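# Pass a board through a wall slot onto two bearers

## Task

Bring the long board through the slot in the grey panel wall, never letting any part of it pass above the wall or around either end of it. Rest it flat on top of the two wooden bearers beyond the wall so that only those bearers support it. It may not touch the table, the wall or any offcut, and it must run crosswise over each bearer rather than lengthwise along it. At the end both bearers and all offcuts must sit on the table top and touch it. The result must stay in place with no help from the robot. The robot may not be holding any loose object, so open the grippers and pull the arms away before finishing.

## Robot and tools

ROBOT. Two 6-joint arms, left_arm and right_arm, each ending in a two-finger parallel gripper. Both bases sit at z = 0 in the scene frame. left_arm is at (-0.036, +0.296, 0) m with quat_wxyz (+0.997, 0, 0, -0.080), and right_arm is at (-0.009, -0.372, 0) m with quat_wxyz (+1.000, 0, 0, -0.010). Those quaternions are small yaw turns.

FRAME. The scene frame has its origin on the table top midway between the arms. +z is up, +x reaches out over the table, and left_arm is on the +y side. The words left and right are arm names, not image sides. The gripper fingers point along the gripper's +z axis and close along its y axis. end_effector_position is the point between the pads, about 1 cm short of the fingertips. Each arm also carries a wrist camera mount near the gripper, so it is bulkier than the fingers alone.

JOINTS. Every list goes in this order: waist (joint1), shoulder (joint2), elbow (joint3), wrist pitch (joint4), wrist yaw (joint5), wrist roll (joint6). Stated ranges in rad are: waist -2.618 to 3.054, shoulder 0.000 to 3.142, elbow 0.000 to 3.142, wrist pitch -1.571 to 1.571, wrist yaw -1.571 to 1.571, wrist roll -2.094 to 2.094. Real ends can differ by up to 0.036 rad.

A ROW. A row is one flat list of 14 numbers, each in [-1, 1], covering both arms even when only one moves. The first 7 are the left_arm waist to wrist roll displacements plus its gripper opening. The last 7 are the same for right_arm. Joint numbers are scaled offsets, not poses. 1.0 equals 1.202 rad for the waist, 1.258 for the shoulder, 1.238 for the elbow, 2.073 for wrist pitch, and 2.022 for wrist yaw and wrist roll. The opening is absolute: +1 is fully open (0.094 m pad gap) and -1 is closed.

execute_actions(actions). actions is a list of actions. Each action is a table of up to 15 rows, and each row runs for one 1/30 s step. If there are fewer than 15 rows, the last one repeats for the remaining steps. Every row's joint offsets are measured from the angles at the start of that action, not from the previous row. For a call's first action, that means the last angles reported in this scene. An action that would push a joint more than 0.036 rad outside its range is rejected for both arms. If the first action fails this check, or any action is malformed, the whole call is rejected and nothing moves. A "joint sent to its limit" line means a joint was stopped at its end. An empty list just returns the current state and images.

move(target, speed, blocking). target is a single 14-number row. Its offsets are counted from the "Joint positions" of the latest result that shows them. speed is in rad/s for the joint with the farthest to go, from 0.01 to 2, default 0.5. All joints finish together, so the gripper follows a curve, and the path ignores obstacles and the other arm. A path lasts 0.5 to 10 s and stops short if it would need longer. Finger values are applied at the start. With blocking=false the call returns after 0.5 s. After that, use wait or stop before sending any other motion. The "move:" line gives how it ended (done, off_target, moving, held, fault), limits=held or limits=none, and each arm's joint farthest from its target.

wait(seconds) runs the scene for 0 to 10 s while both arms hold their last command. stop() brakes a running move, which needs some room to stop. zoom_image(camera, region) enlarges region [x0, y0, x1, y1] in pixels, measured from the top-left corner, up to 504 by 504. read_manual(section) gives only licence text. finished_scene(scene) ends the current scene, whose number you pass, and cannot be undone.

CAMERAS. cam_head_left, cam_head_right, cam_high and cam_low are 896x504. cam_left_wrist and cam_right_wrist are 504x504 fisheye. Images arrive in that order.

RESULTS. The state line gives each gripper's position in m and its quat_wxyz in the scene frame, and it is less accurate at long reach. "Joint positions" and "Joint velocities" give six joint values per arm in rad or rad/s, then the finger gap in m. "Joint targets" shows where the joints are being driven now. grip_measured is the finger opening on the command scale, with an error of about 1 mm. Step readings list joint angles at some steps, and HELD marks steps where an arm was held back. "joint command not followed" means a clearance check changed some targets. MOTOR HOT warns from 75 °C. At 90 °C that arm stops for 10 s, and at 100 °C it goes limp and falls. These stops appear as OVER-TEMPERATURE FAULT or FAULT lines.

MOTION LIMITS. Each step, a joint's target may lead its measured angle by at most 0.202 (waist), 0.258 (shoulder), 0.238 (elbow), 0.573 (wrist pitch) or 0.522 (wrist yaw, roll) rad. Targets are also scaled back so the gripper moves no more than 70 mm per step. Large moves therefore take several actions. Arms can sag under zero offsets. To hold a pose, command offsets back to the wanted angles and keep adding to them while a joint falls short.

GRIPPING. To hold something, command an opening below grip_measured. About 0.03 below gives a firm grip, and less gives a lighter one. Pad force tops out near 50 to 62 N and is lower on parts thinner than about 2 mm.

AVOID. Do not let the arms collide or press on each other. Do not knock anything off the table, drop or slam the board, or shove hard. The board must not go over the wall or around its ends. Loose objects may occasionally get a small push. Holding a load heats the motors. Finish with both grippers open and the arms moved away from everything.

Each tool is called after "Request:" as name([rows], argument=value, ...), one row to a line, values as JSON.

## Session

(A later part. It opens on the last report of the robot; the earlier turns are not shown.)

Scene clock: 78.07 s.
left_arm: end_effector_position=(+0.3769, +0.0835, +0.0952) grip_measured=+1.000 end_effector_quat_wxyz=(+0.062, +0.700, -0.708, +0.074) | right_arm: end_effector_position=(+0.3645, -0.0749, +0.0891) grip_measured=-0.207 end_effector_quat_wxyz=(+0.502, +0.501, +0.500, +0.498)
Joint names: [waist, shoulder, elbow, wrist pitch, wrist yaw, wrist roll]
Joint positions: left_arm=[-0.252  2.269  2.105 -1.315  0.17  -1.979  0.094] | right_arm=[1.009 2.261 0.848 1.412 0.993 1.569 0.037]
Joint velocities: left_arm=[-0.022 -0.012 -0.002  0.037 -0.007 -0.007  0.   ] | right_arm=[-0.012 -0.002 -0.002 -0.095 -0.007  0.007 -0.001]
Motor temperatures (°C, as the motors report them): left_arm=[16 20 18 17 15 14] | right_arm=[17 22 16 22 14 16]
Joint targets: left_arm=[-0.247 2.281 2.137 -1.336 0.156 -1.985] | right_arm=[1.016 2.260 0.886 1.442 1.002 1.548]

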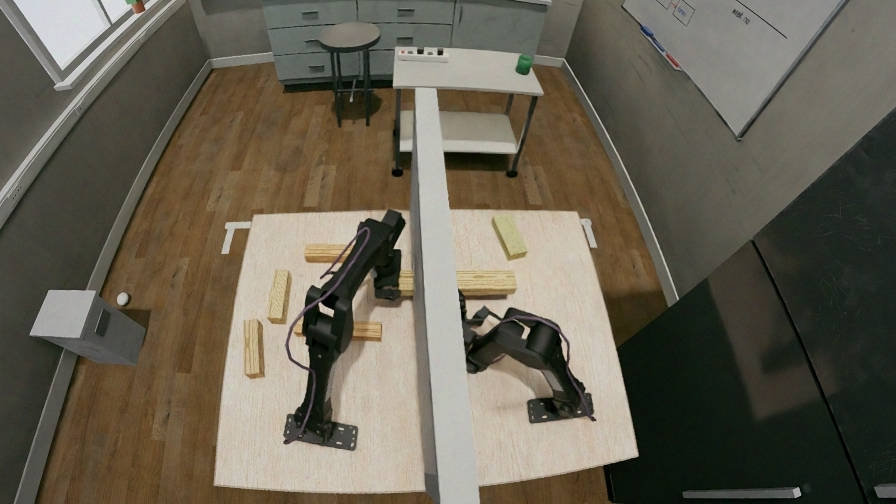

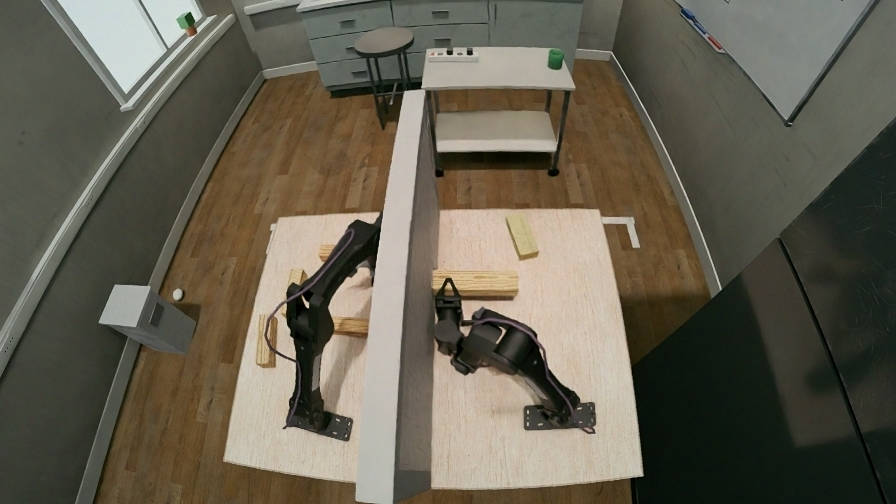

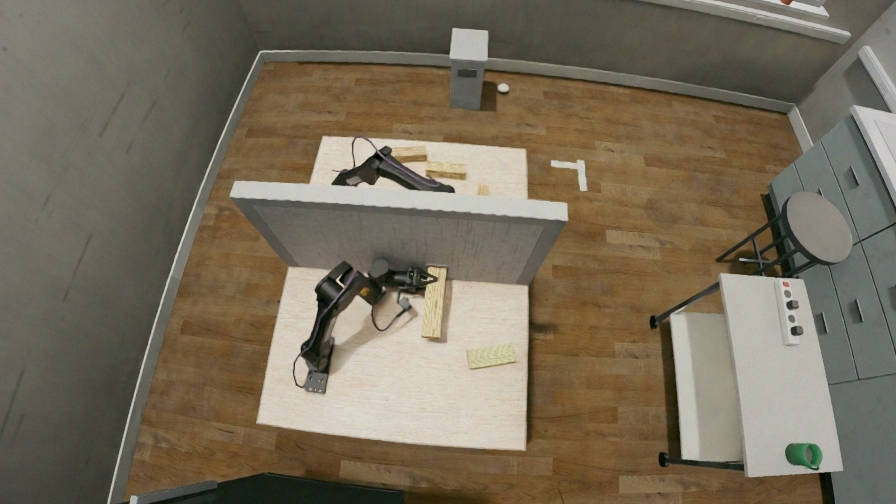

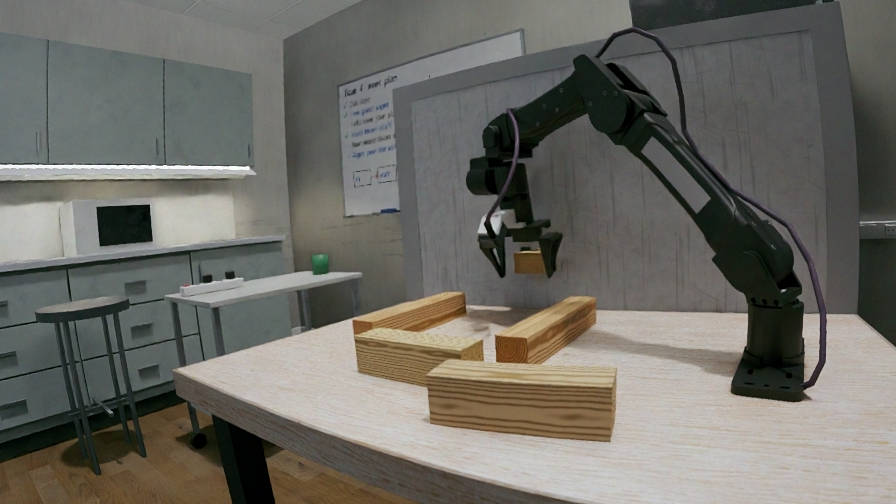

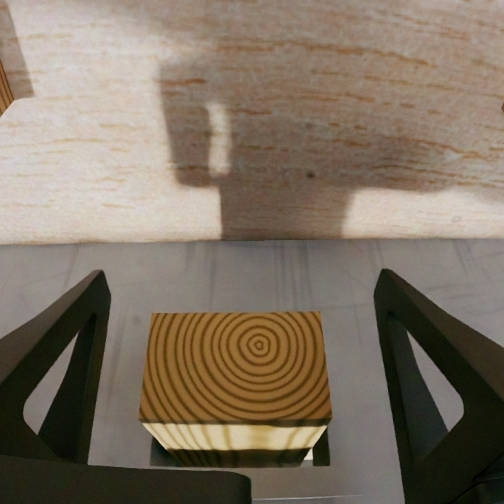

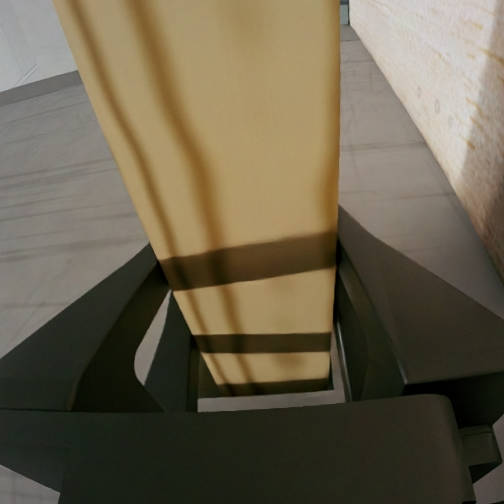

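Request:
zoom_image(camera="cam_low", region=[440, 180, 620, 320])

Request:
zoom_image(camera="cam_head_left", region=[340, 220, 540, 340])

Region (440, 180, 620, 320) of cam_low's 896x504 image, scaled by 2.800, with more detail than that image has.

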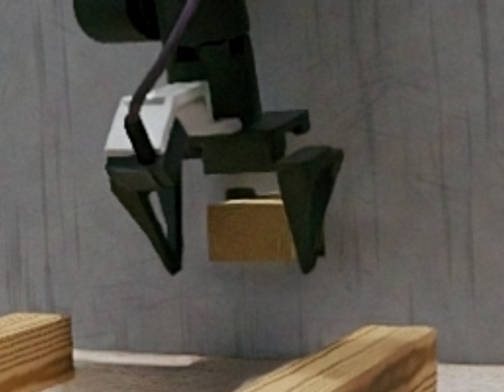

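Region (340, 220, 540, 340) of cam_head_left's 896x504 image, scaled by 2.520, with more detail than that image has; it fills the top 302 rows of this view, and the rest is white.

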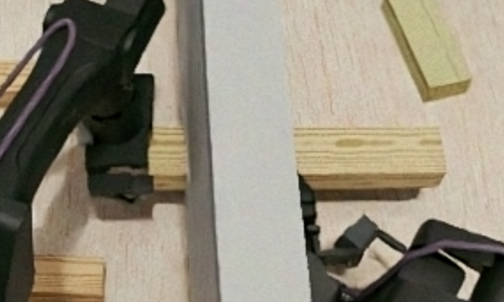

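Request:
zoom_image(camera="cam_left_wrist", region=[100, 380, 380, 504])

Region (100, 380, 380, 504) of cam_left_wrist's 504x504 image, scaled by 1.800, with more detail than that image has; it fills the top 223 rows of this view, and the rest is white.

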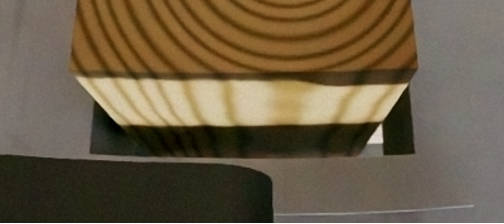

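Request:
execute_actions([
  [[0.000722,0.013346,0.033675,-0.012764,-0.007526,-0.004834,1,0.00582,-0.0008,0.0307,0.01447,0.00445,-0.01039,-0.3],[-0.002716,0.017152,0.0415,-0.015398,-0.008132,-0.006698,1,0.00582,-0.0008,0.0307,0.01447,0.00445,-0.01039,-0.3],[-0.006154,0.020958,0.049325,-0.018032,-0.008738,-0.008562,1,0.00582,-0.0008,0.0307,0.01447,0.00445,-0.01039,-0.3],[-0.009592,0.024764,0.05715,-0.020666,-0.009344,-0.010426,1,0.00582,-0.0008,0.0307,0.01447,0.00445,-0.01039,-0.3],[-0.01303,0.02857,0.064975,-0.0233,-0.00995,-0.01229,1,0.00582,-0.0008,0.0307,0.01447,0.00445,-0.01039,-0.3],[-0.016468,0.032376,0.0728,-0.025934,-0.010556,-0.014154,1,0.00582,-0.0008,0.0307,0.01447,0.00445,-0.01039,-0.3],[-0.019906,0.036182,0.080625,-0.028568,-0.011162,-0.016018,1,0.00582,-0.0008,0.0307,0.01447,0.00445,-0.01039,-0.3],[-0.023344,0.039988,0.08845,-0.031202,-0.011768,-0.017882,1,0.00582,-0.0008,0.0307,0.01447,0.00445,-0.01039,-0.3],[-0.026782,0.043794,0.096275,-0.033836,-0.012374,-0.019746,1,0.00582,-0.0008,0.0307,0.01447,0.00445,-0.01039,-0.3],[-0.03022,0.0476,0.1041,-0.03647,-0.01298,-0.02161,1,0.00582,-0.0008,0.0307,0.01447,0.00445,-0.01039,-0.3],[-0.033658,0.051406,0.111925,-0.039104,-0.013586,-0.023474,1,0.00582,-0.0008,0.0307,0.01447,0.00445,-0.01039,-0.3],[-0.0371,0.05521,0.11975,-0.04174,-0.01419,-0.02534,1,0.00582,-0.0008,0.0307,0.01447,0.00445,-0.01039,-0.3]],
])

Request:
wait(seconds=0.4)

Scene clock: 81.37 s.
left_arm: end_effector_position=(+0.3801, +0.0662, +0.1012) grip_measured=+1.000 end_effector_quat_wxyz=(+0.058, +0.701, -0.707, +0.073) | right_arm: end_effector_position=(+0.3645, -0.0749, +0.0891) grip_measured=-0.207 end_effector_quat_wxyz=(+0.502, +0.501, +0.500, +0.498)
Joint names: [waist, shoulder, elbow, wrist pitch, wrist yaw, wrist roll]
Joint positions: left_arm=[-0.287  2.322  2.22  -1.368  0.159 -2.018  0.094] | right_arm=[1.009 2.261 0.848 1.411 0.993 1.569 0.037]
Joint velocities: left_arm=[ 0.017  0.007  0.037 -0.11  -0.066 -0.037  0.   ] | right_arm=[-0.012  0.007 -0.012  0.051 -0.051 -0.007 -0.001]
Motor temperatures (°C, as the motors report them): left_arm=[16 20 18 17 15 14] | right_arm=[17 22 16 22 14 16]
Joint targets: left_arm=[-0.296 2.339 2.253 -1.402 0.141 -2.031] | right_arm=[1.016 2.260 0.886 1.442 1.002 1.548]
Step readings (joint positions):
0: left_arm=[-0.252 2.269 2.105 -1.316 0.170 -1.979] | right_arm=[1.009 2.261 0.848 1.412 0.993 1.569]
1: left_arm=[-0.252 2.269 2.105 -1.316 0.170 -1.980] | right_arm=[1.009 2.261 0.848 1.412 0.993 1.569]
2: left_arm=[-0.252 2.271 2.109 -1.320 0.170 -1.982] | right_arm=[1.009 2.261 0.848 1.412 0.993 1.569]
4: left_arm=[-0.252 2.279 2.128 -1.328 0.168 -1.986] | right_arm=[1.009 2.261 0.848 1.412 0.993 1.569]
8: left_arm=[-0.258 2.297 2.169 -1.341 0.163 -1.997] | right_arm=[1.009 2.261 0.848 1.411 0.993 1.569]
15: Joint positions above

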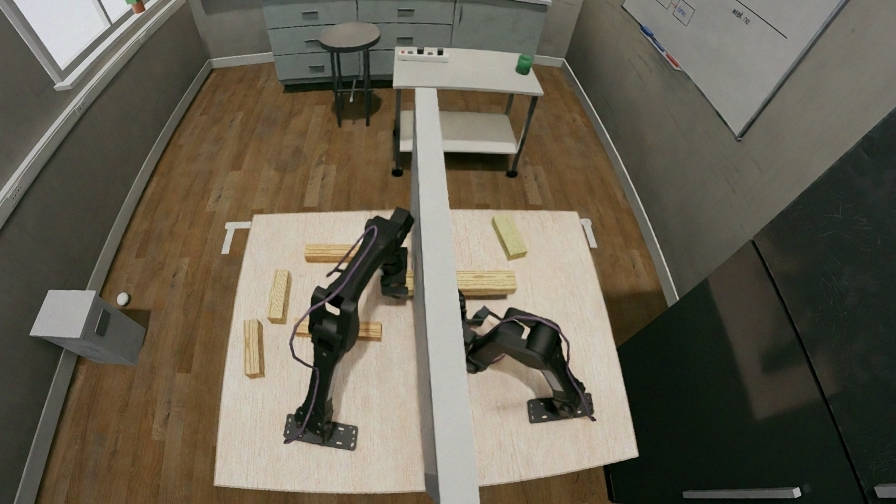

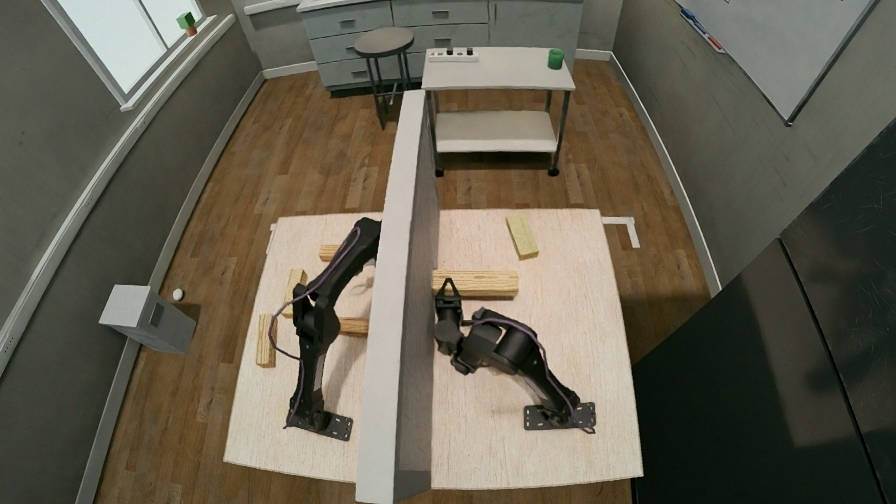

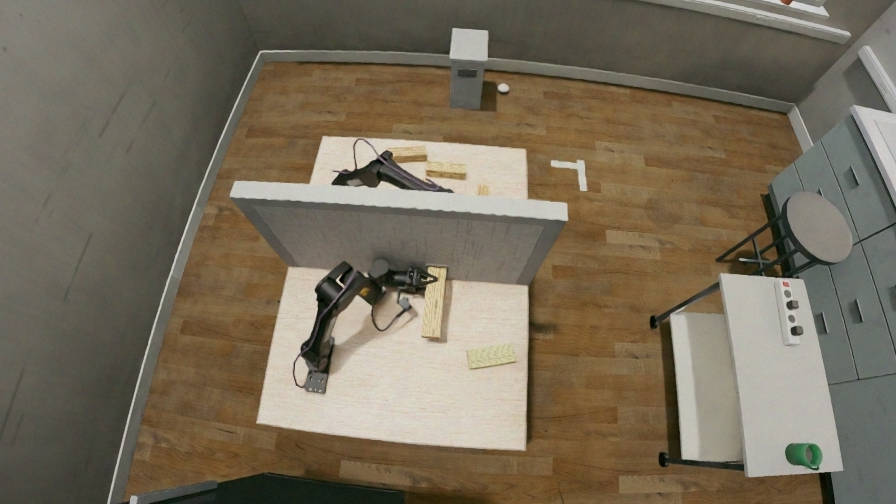

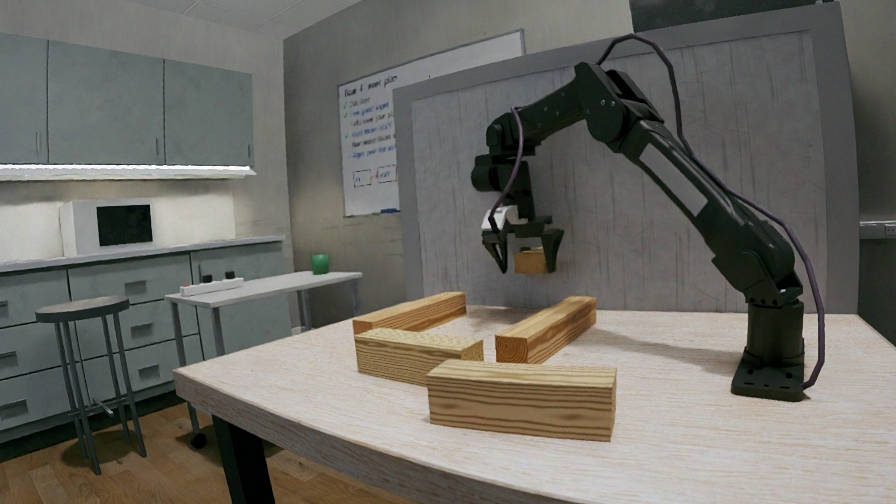

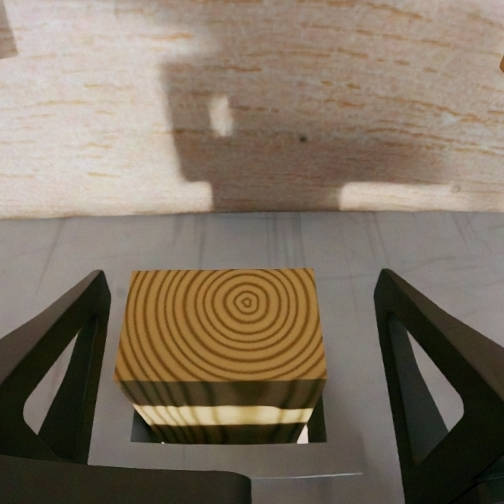

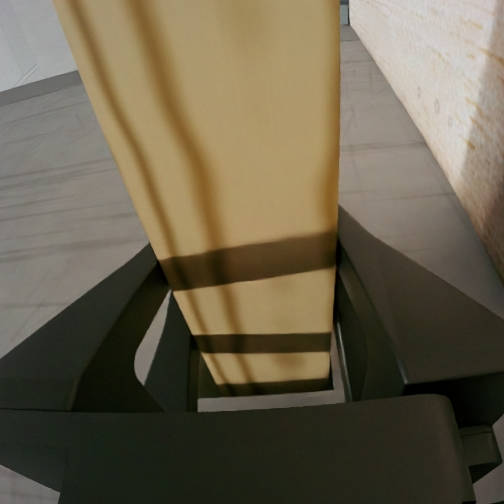

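Scene clock: 81.77 s.
left_arm: end_effector_position=(+0.3781, +0.0677, +0.1004) grip_measured=+1.000 end_effector_quat_wxyz=(+0.059, +0.704, -0.704, +0.067) | right_arm: end_effector_position=(+0.3645, -0.0749, +0.0891) grip_measured=-0.207 end_effector_quat_wxyz=(+0.502, +0.501, +0.500, +0.498)
Joint names: [waist, shoulder, elbow, wrist pitch, wrist yaw, wrist roll]
Joint positions: left_arm=[-0.287  2.325  2.222 -1.38   0.156 -2.025  0.094] | right_arm=[1.009 2.261 0.848 1.411 0.993 1.569 0.037]
Joint velocities: left_arm=[ 0.002  0.007  0.002  0.007 -0.007 -0.066  0.   ] | right_arm=[-0.012 -0.002  0.007  0.022 -0.022 -0.007  0.001]
Motor temperatures (°C, as the motors report them): left_arm=[16 20 18 17 15 14] | right_arm=[17 22 16 22 14 16]
Joint targets: left_arm=[-0.296 2.338 2.253 -1.402 0.142 -2.031] | right_arm=[1.016 2.260 0.886 1.442 1.002 1.548]
wait: 0.40 s; no rest

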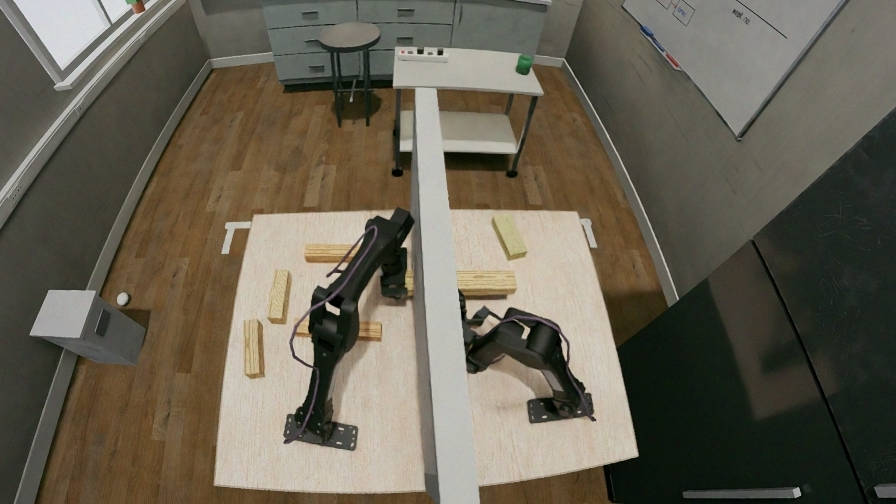

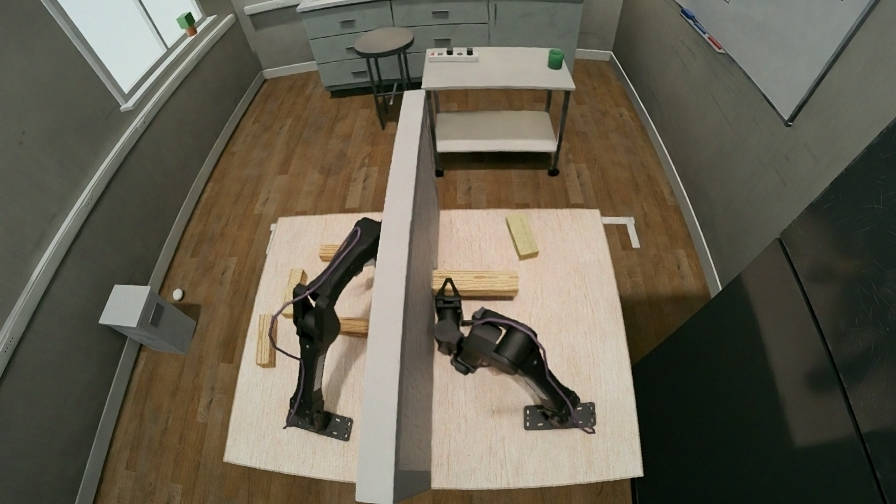

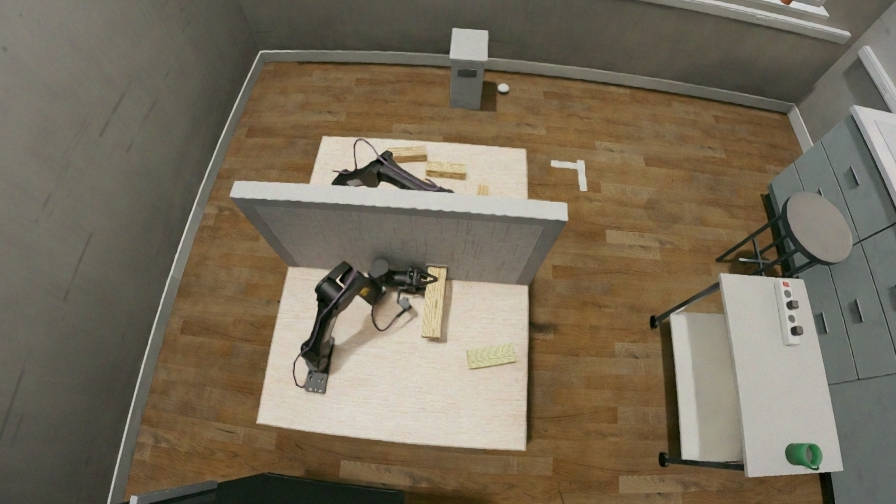

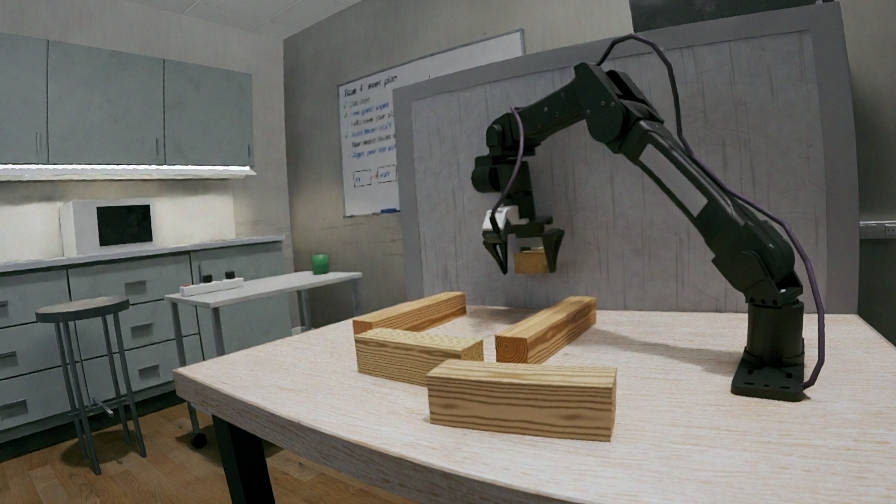

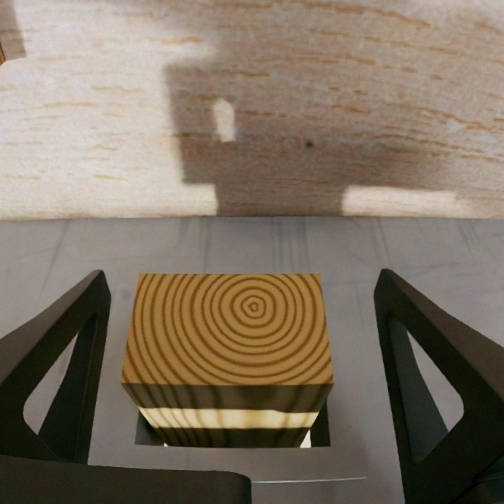

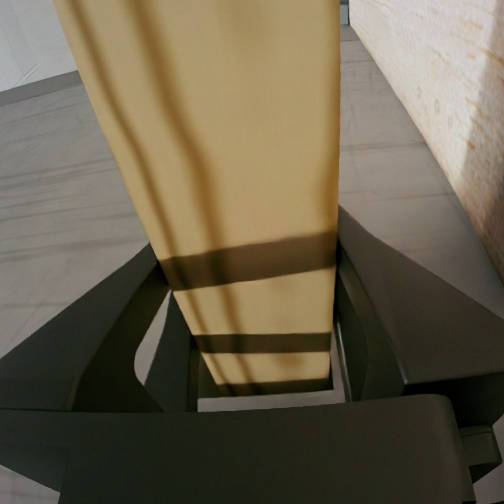

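Request:
execute_actions([
  [[-0.009603,0.012373,0.028635,-0.012742,-0.00696,-0.004997,1,0.00582,-0.0008,0.0307,0.01495,0.00445,-0.01039,-0.3],[-0.011716,0.014416,0.03223,-0.014874,-0.007,-0.007024,1,0.00582,-0.0008,0.0307,0.01495,0.00445,-0.01039,-0.3],[-0.013829,0.016459,0.035825,-0.017006,-0.00704,-0.009051,1,0.00582,-0.0008,0.0307,0.01495,0.00445,-0.01039,-0.3],[-0.015942,0.018502,0.03942,-0.019138,-0.00708,-0.011078,1,0.00582,-0.0008,0.0307,0.01495,0.00445,-0.01039,-0.3],[-0.018055,0.020545,0.043015,-0.02127,-0.00712,-0.013105,1,0.00582,-0.0008,0.0307,0.01495,0.00445,-0.01039,-0.3],[-0.020168,0.022588,0.04661,-0.0234,-0.00716,-0.01513,1,0.00582,-0.0008,0.0307,0.01495,0.00445,-0.01039,-0.3],[-0.022281,0.024631,0.050205,-0.0234,-0.0072,-0.01513,1,0.00582,-0.0008,0.0307,0.01495,0.00445,-0.01039,-0.3],[-0.024394,0.026674,0.0538,-0.0234,-0.00724,-0.01513,1,0.00582,-0.0008,0.0307,0.01495,0.00445,-0.01039,-0.3],[-0.026507,0.028717,0.057395,-0.0234,-0.00728,-0.01513,1,0.00582,-0.0008,0.0307,0.01495,0.00445,-0.01039,-0.3],[-0.02862,0.03076,0.06099,-0.0234,-0.00732,-0.01513,1,0.00582,-0.0008,0.0307,0.01495,0.00445,-0.01039,-0.3]],
])

Request:
wait(seconds=0.4)

Scene clock: 82.87 s.
left_arm: end_effector_position=(+0.3755, +0.0687, +0.1022) grip_measured=+1.000 end_effector_quat_wxyz=(+0.063, +0.713, -0.696, +0.056) | right_arm: end_effector_position=(+0.3645, -0.0749, +0.0891) grip_measured=-0.207 end_effector_quat_wxyz=(+0.502, +0.501, +0.500, +0.498)
Joint names: [waist, shoulder, elbow, wrist pitch, wrist yaw, wrist roll]
Joint positions: left_arm=[-0.287  2.344  2.264 -1.425  0.155 -2.049  0.094] | right_arm=[1.009 2.261 0.848 1.411 0.993 1.569 0.037]
Joint velocities: left_arm=[ 0.012 -0.002  0.017  0.007  0.051 -0.007  0.   ] | right_arm=[-0.002 -0.007  0.012 -0.037  0.022 -0.037 -0.   ]
Motor temperatures (°C, as the motors report them): left_arm=[16 20 18 17 15 14] | right_arm=[17 23 16 22 14 16]
Joint targets: left_arm=[-0.321 2.363 2.298 -1.428 0.141 -2.056] | right_arm=[1.016 2.260 0.886 1.442 1.002 1.548]
Step readings (joint positions):
0: left_arm=[-0.287 2.325 2.222 -1.380 0.156 -2.026] | right_arm=[1.009 2.261 0.848 1.411 0.993 1.569]
1: left_arm=[-0.287 2.325 2.222 -1.381 0.156 -2.026] | right_arm=[1.009 2.261 0.848 1.411 0.993 1.569]
2: left_arm=[-0.287 2.325 2.222 -1.382 0.156 -2.028] | right_arm=[1.009 2.261 0.848 1.411 0.993 1.569]
4: left_arm=[-0.287 2.328 2.230 -1.390 0.155 -2.032] | right_arm=[1.009 2.261 0.848 1.411 0.993 1.569]
8: left_arm=[-0.287 2.336 2.249 -1.409 0.155 -2.042] | right_arm=[1.009 2.261 0.848 1.411 0.993 1.569]
15: Joint positions above

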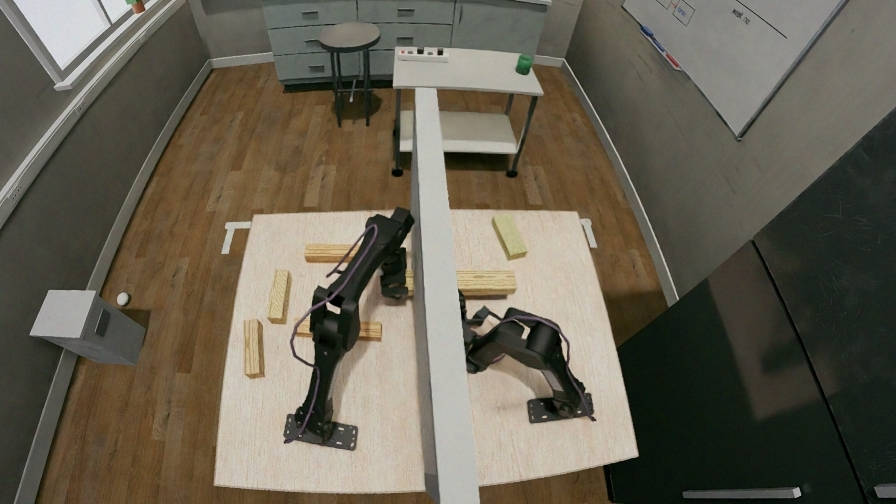

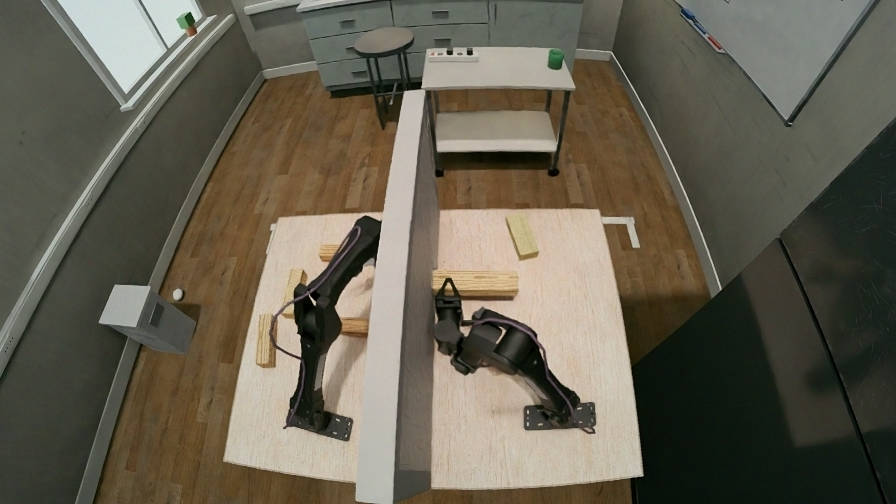

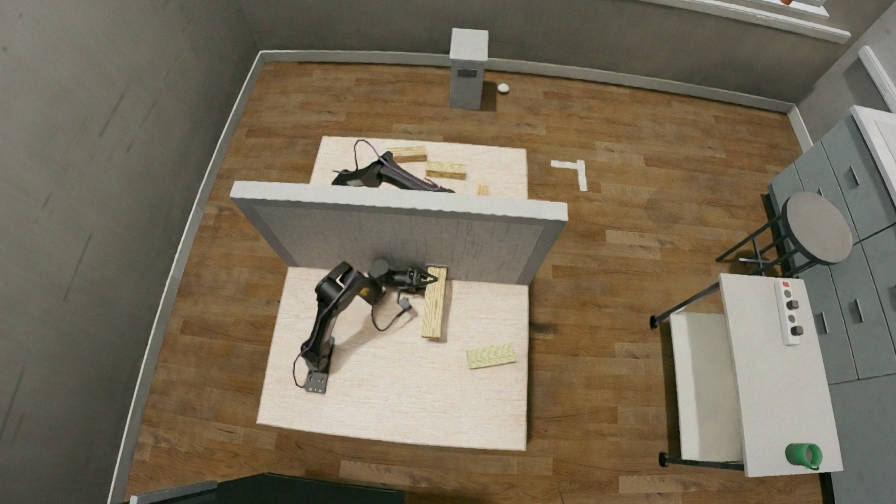

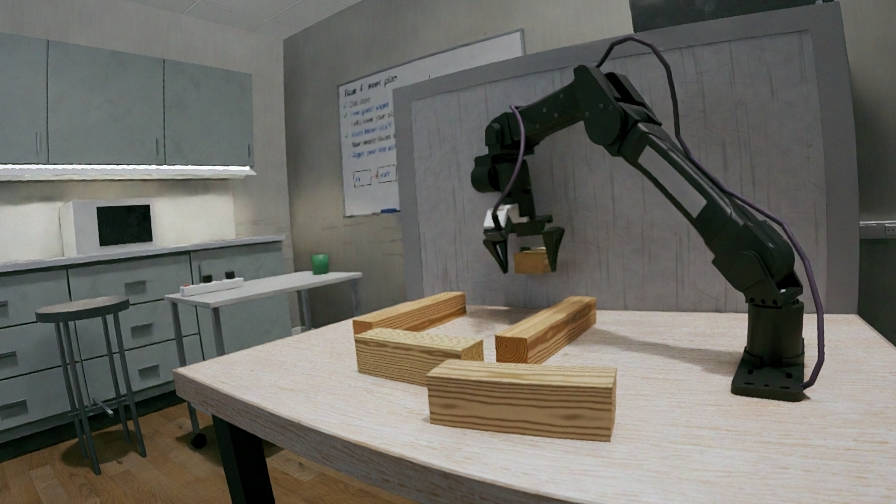

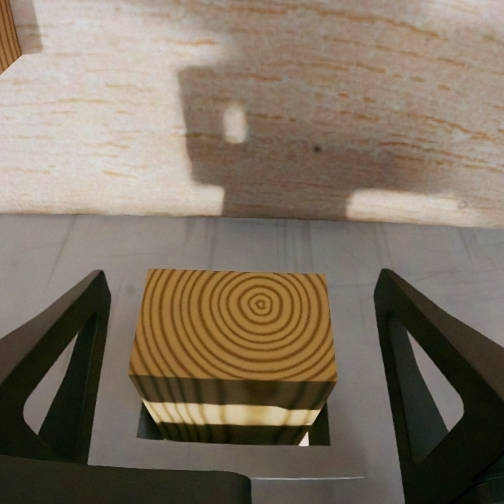

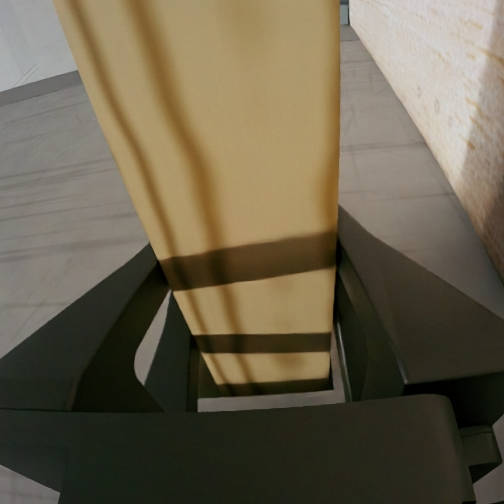

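Scene clock: 83.27 s.
left_arm: end_effector_position=(+0.3754, +0.0687, +0.1023) grip_measured=+1.000 end_effector_quat_wxyz=(+0.063, +0.714, -0.695, +0.056) | right_arm: end_effector_position=(+0.3645, -0.0749, +0.0891) grip_measured=-0.207 end_effector_quat_wxyz=(+0.502, +0.501, +0.500, +0.498)
Joint names: [waist, shoulder, elbow, wrist pitch, wrist yaw, wrist roll]
Joint positions: left_arm=[-0.287  2.344  2.265 -1.426  0.155 -2.05   0.094] | right_arm=[1.009 2.261 0.848 1.411 0.993 1.569 0.037]
Joint velocities: left_arm=[ 0.012 -0.007  0.002 -0.007 -0.066  0.022  0.   ] | right_arm=[ 0.007 -0.007  0.017 -0.022 -0.066  0.051 -0.   ]
Motor temperatures (°C, as the motors report them): left_arm=[16 20 18 17 15 14] | right_arm=[17 23 16 22 14 16]
Joint targets: left_arm=[-0.321 2.363 2.298 -1.428 0.141 -2.056] | right_arm=[1.016 2.260 0.886 1.442 1.002 1.548]
wait: 0.40 s; at rest by 0.17 s

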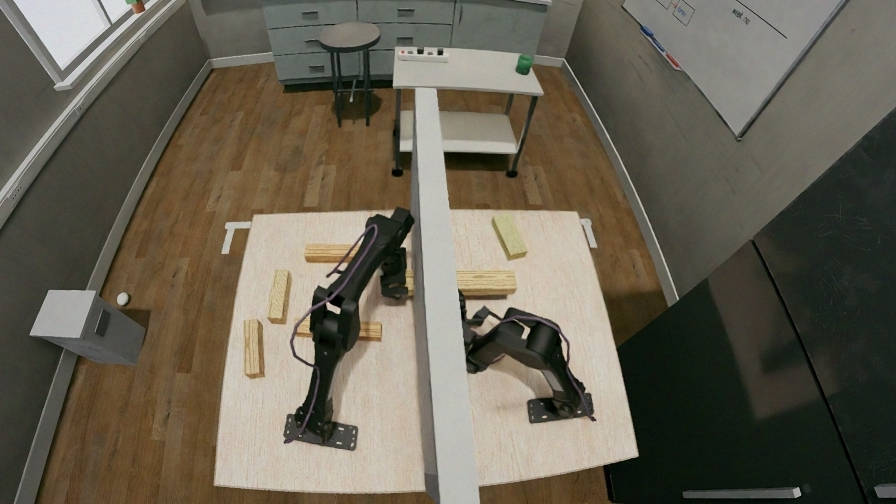

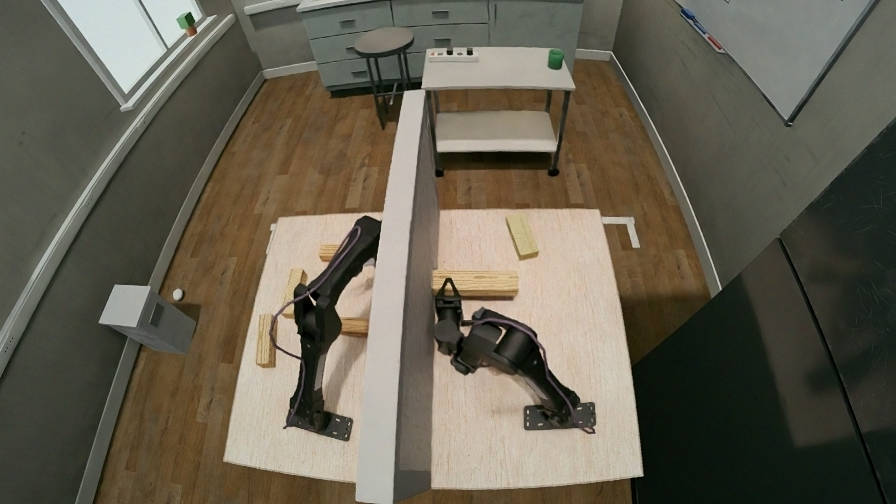

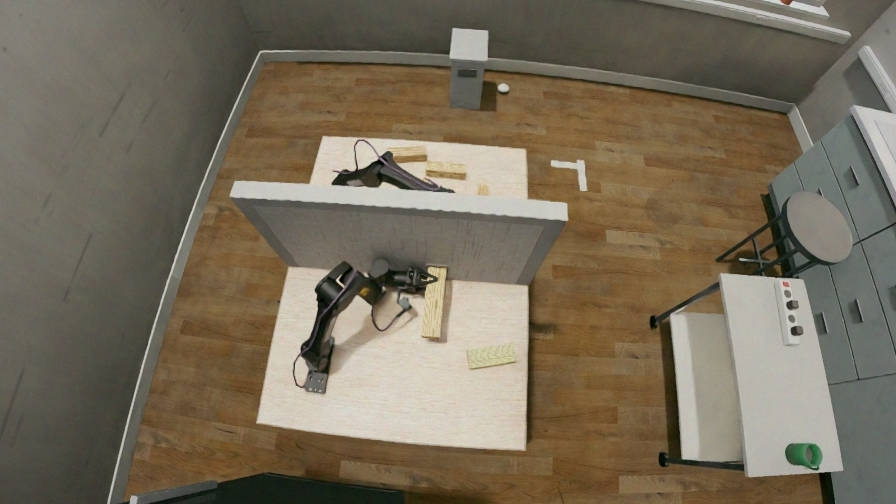

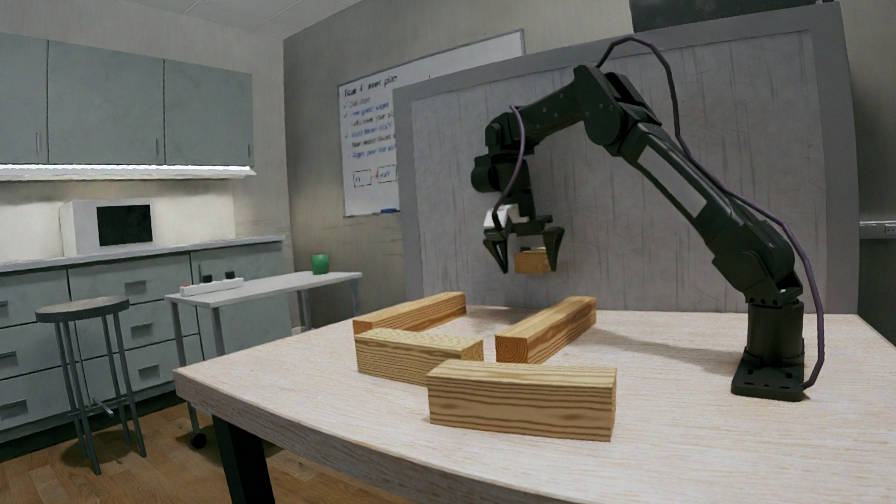

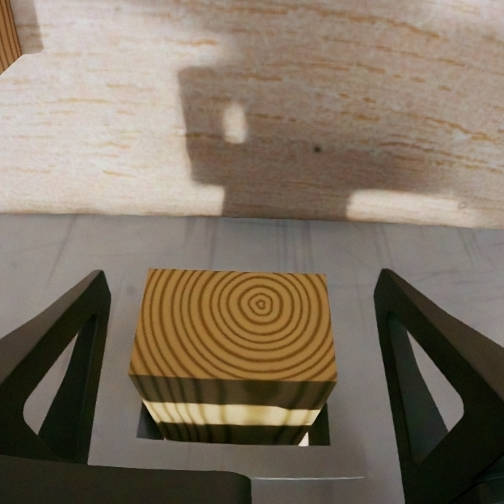

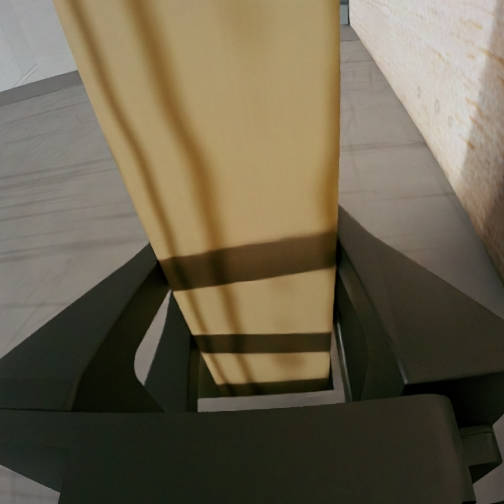

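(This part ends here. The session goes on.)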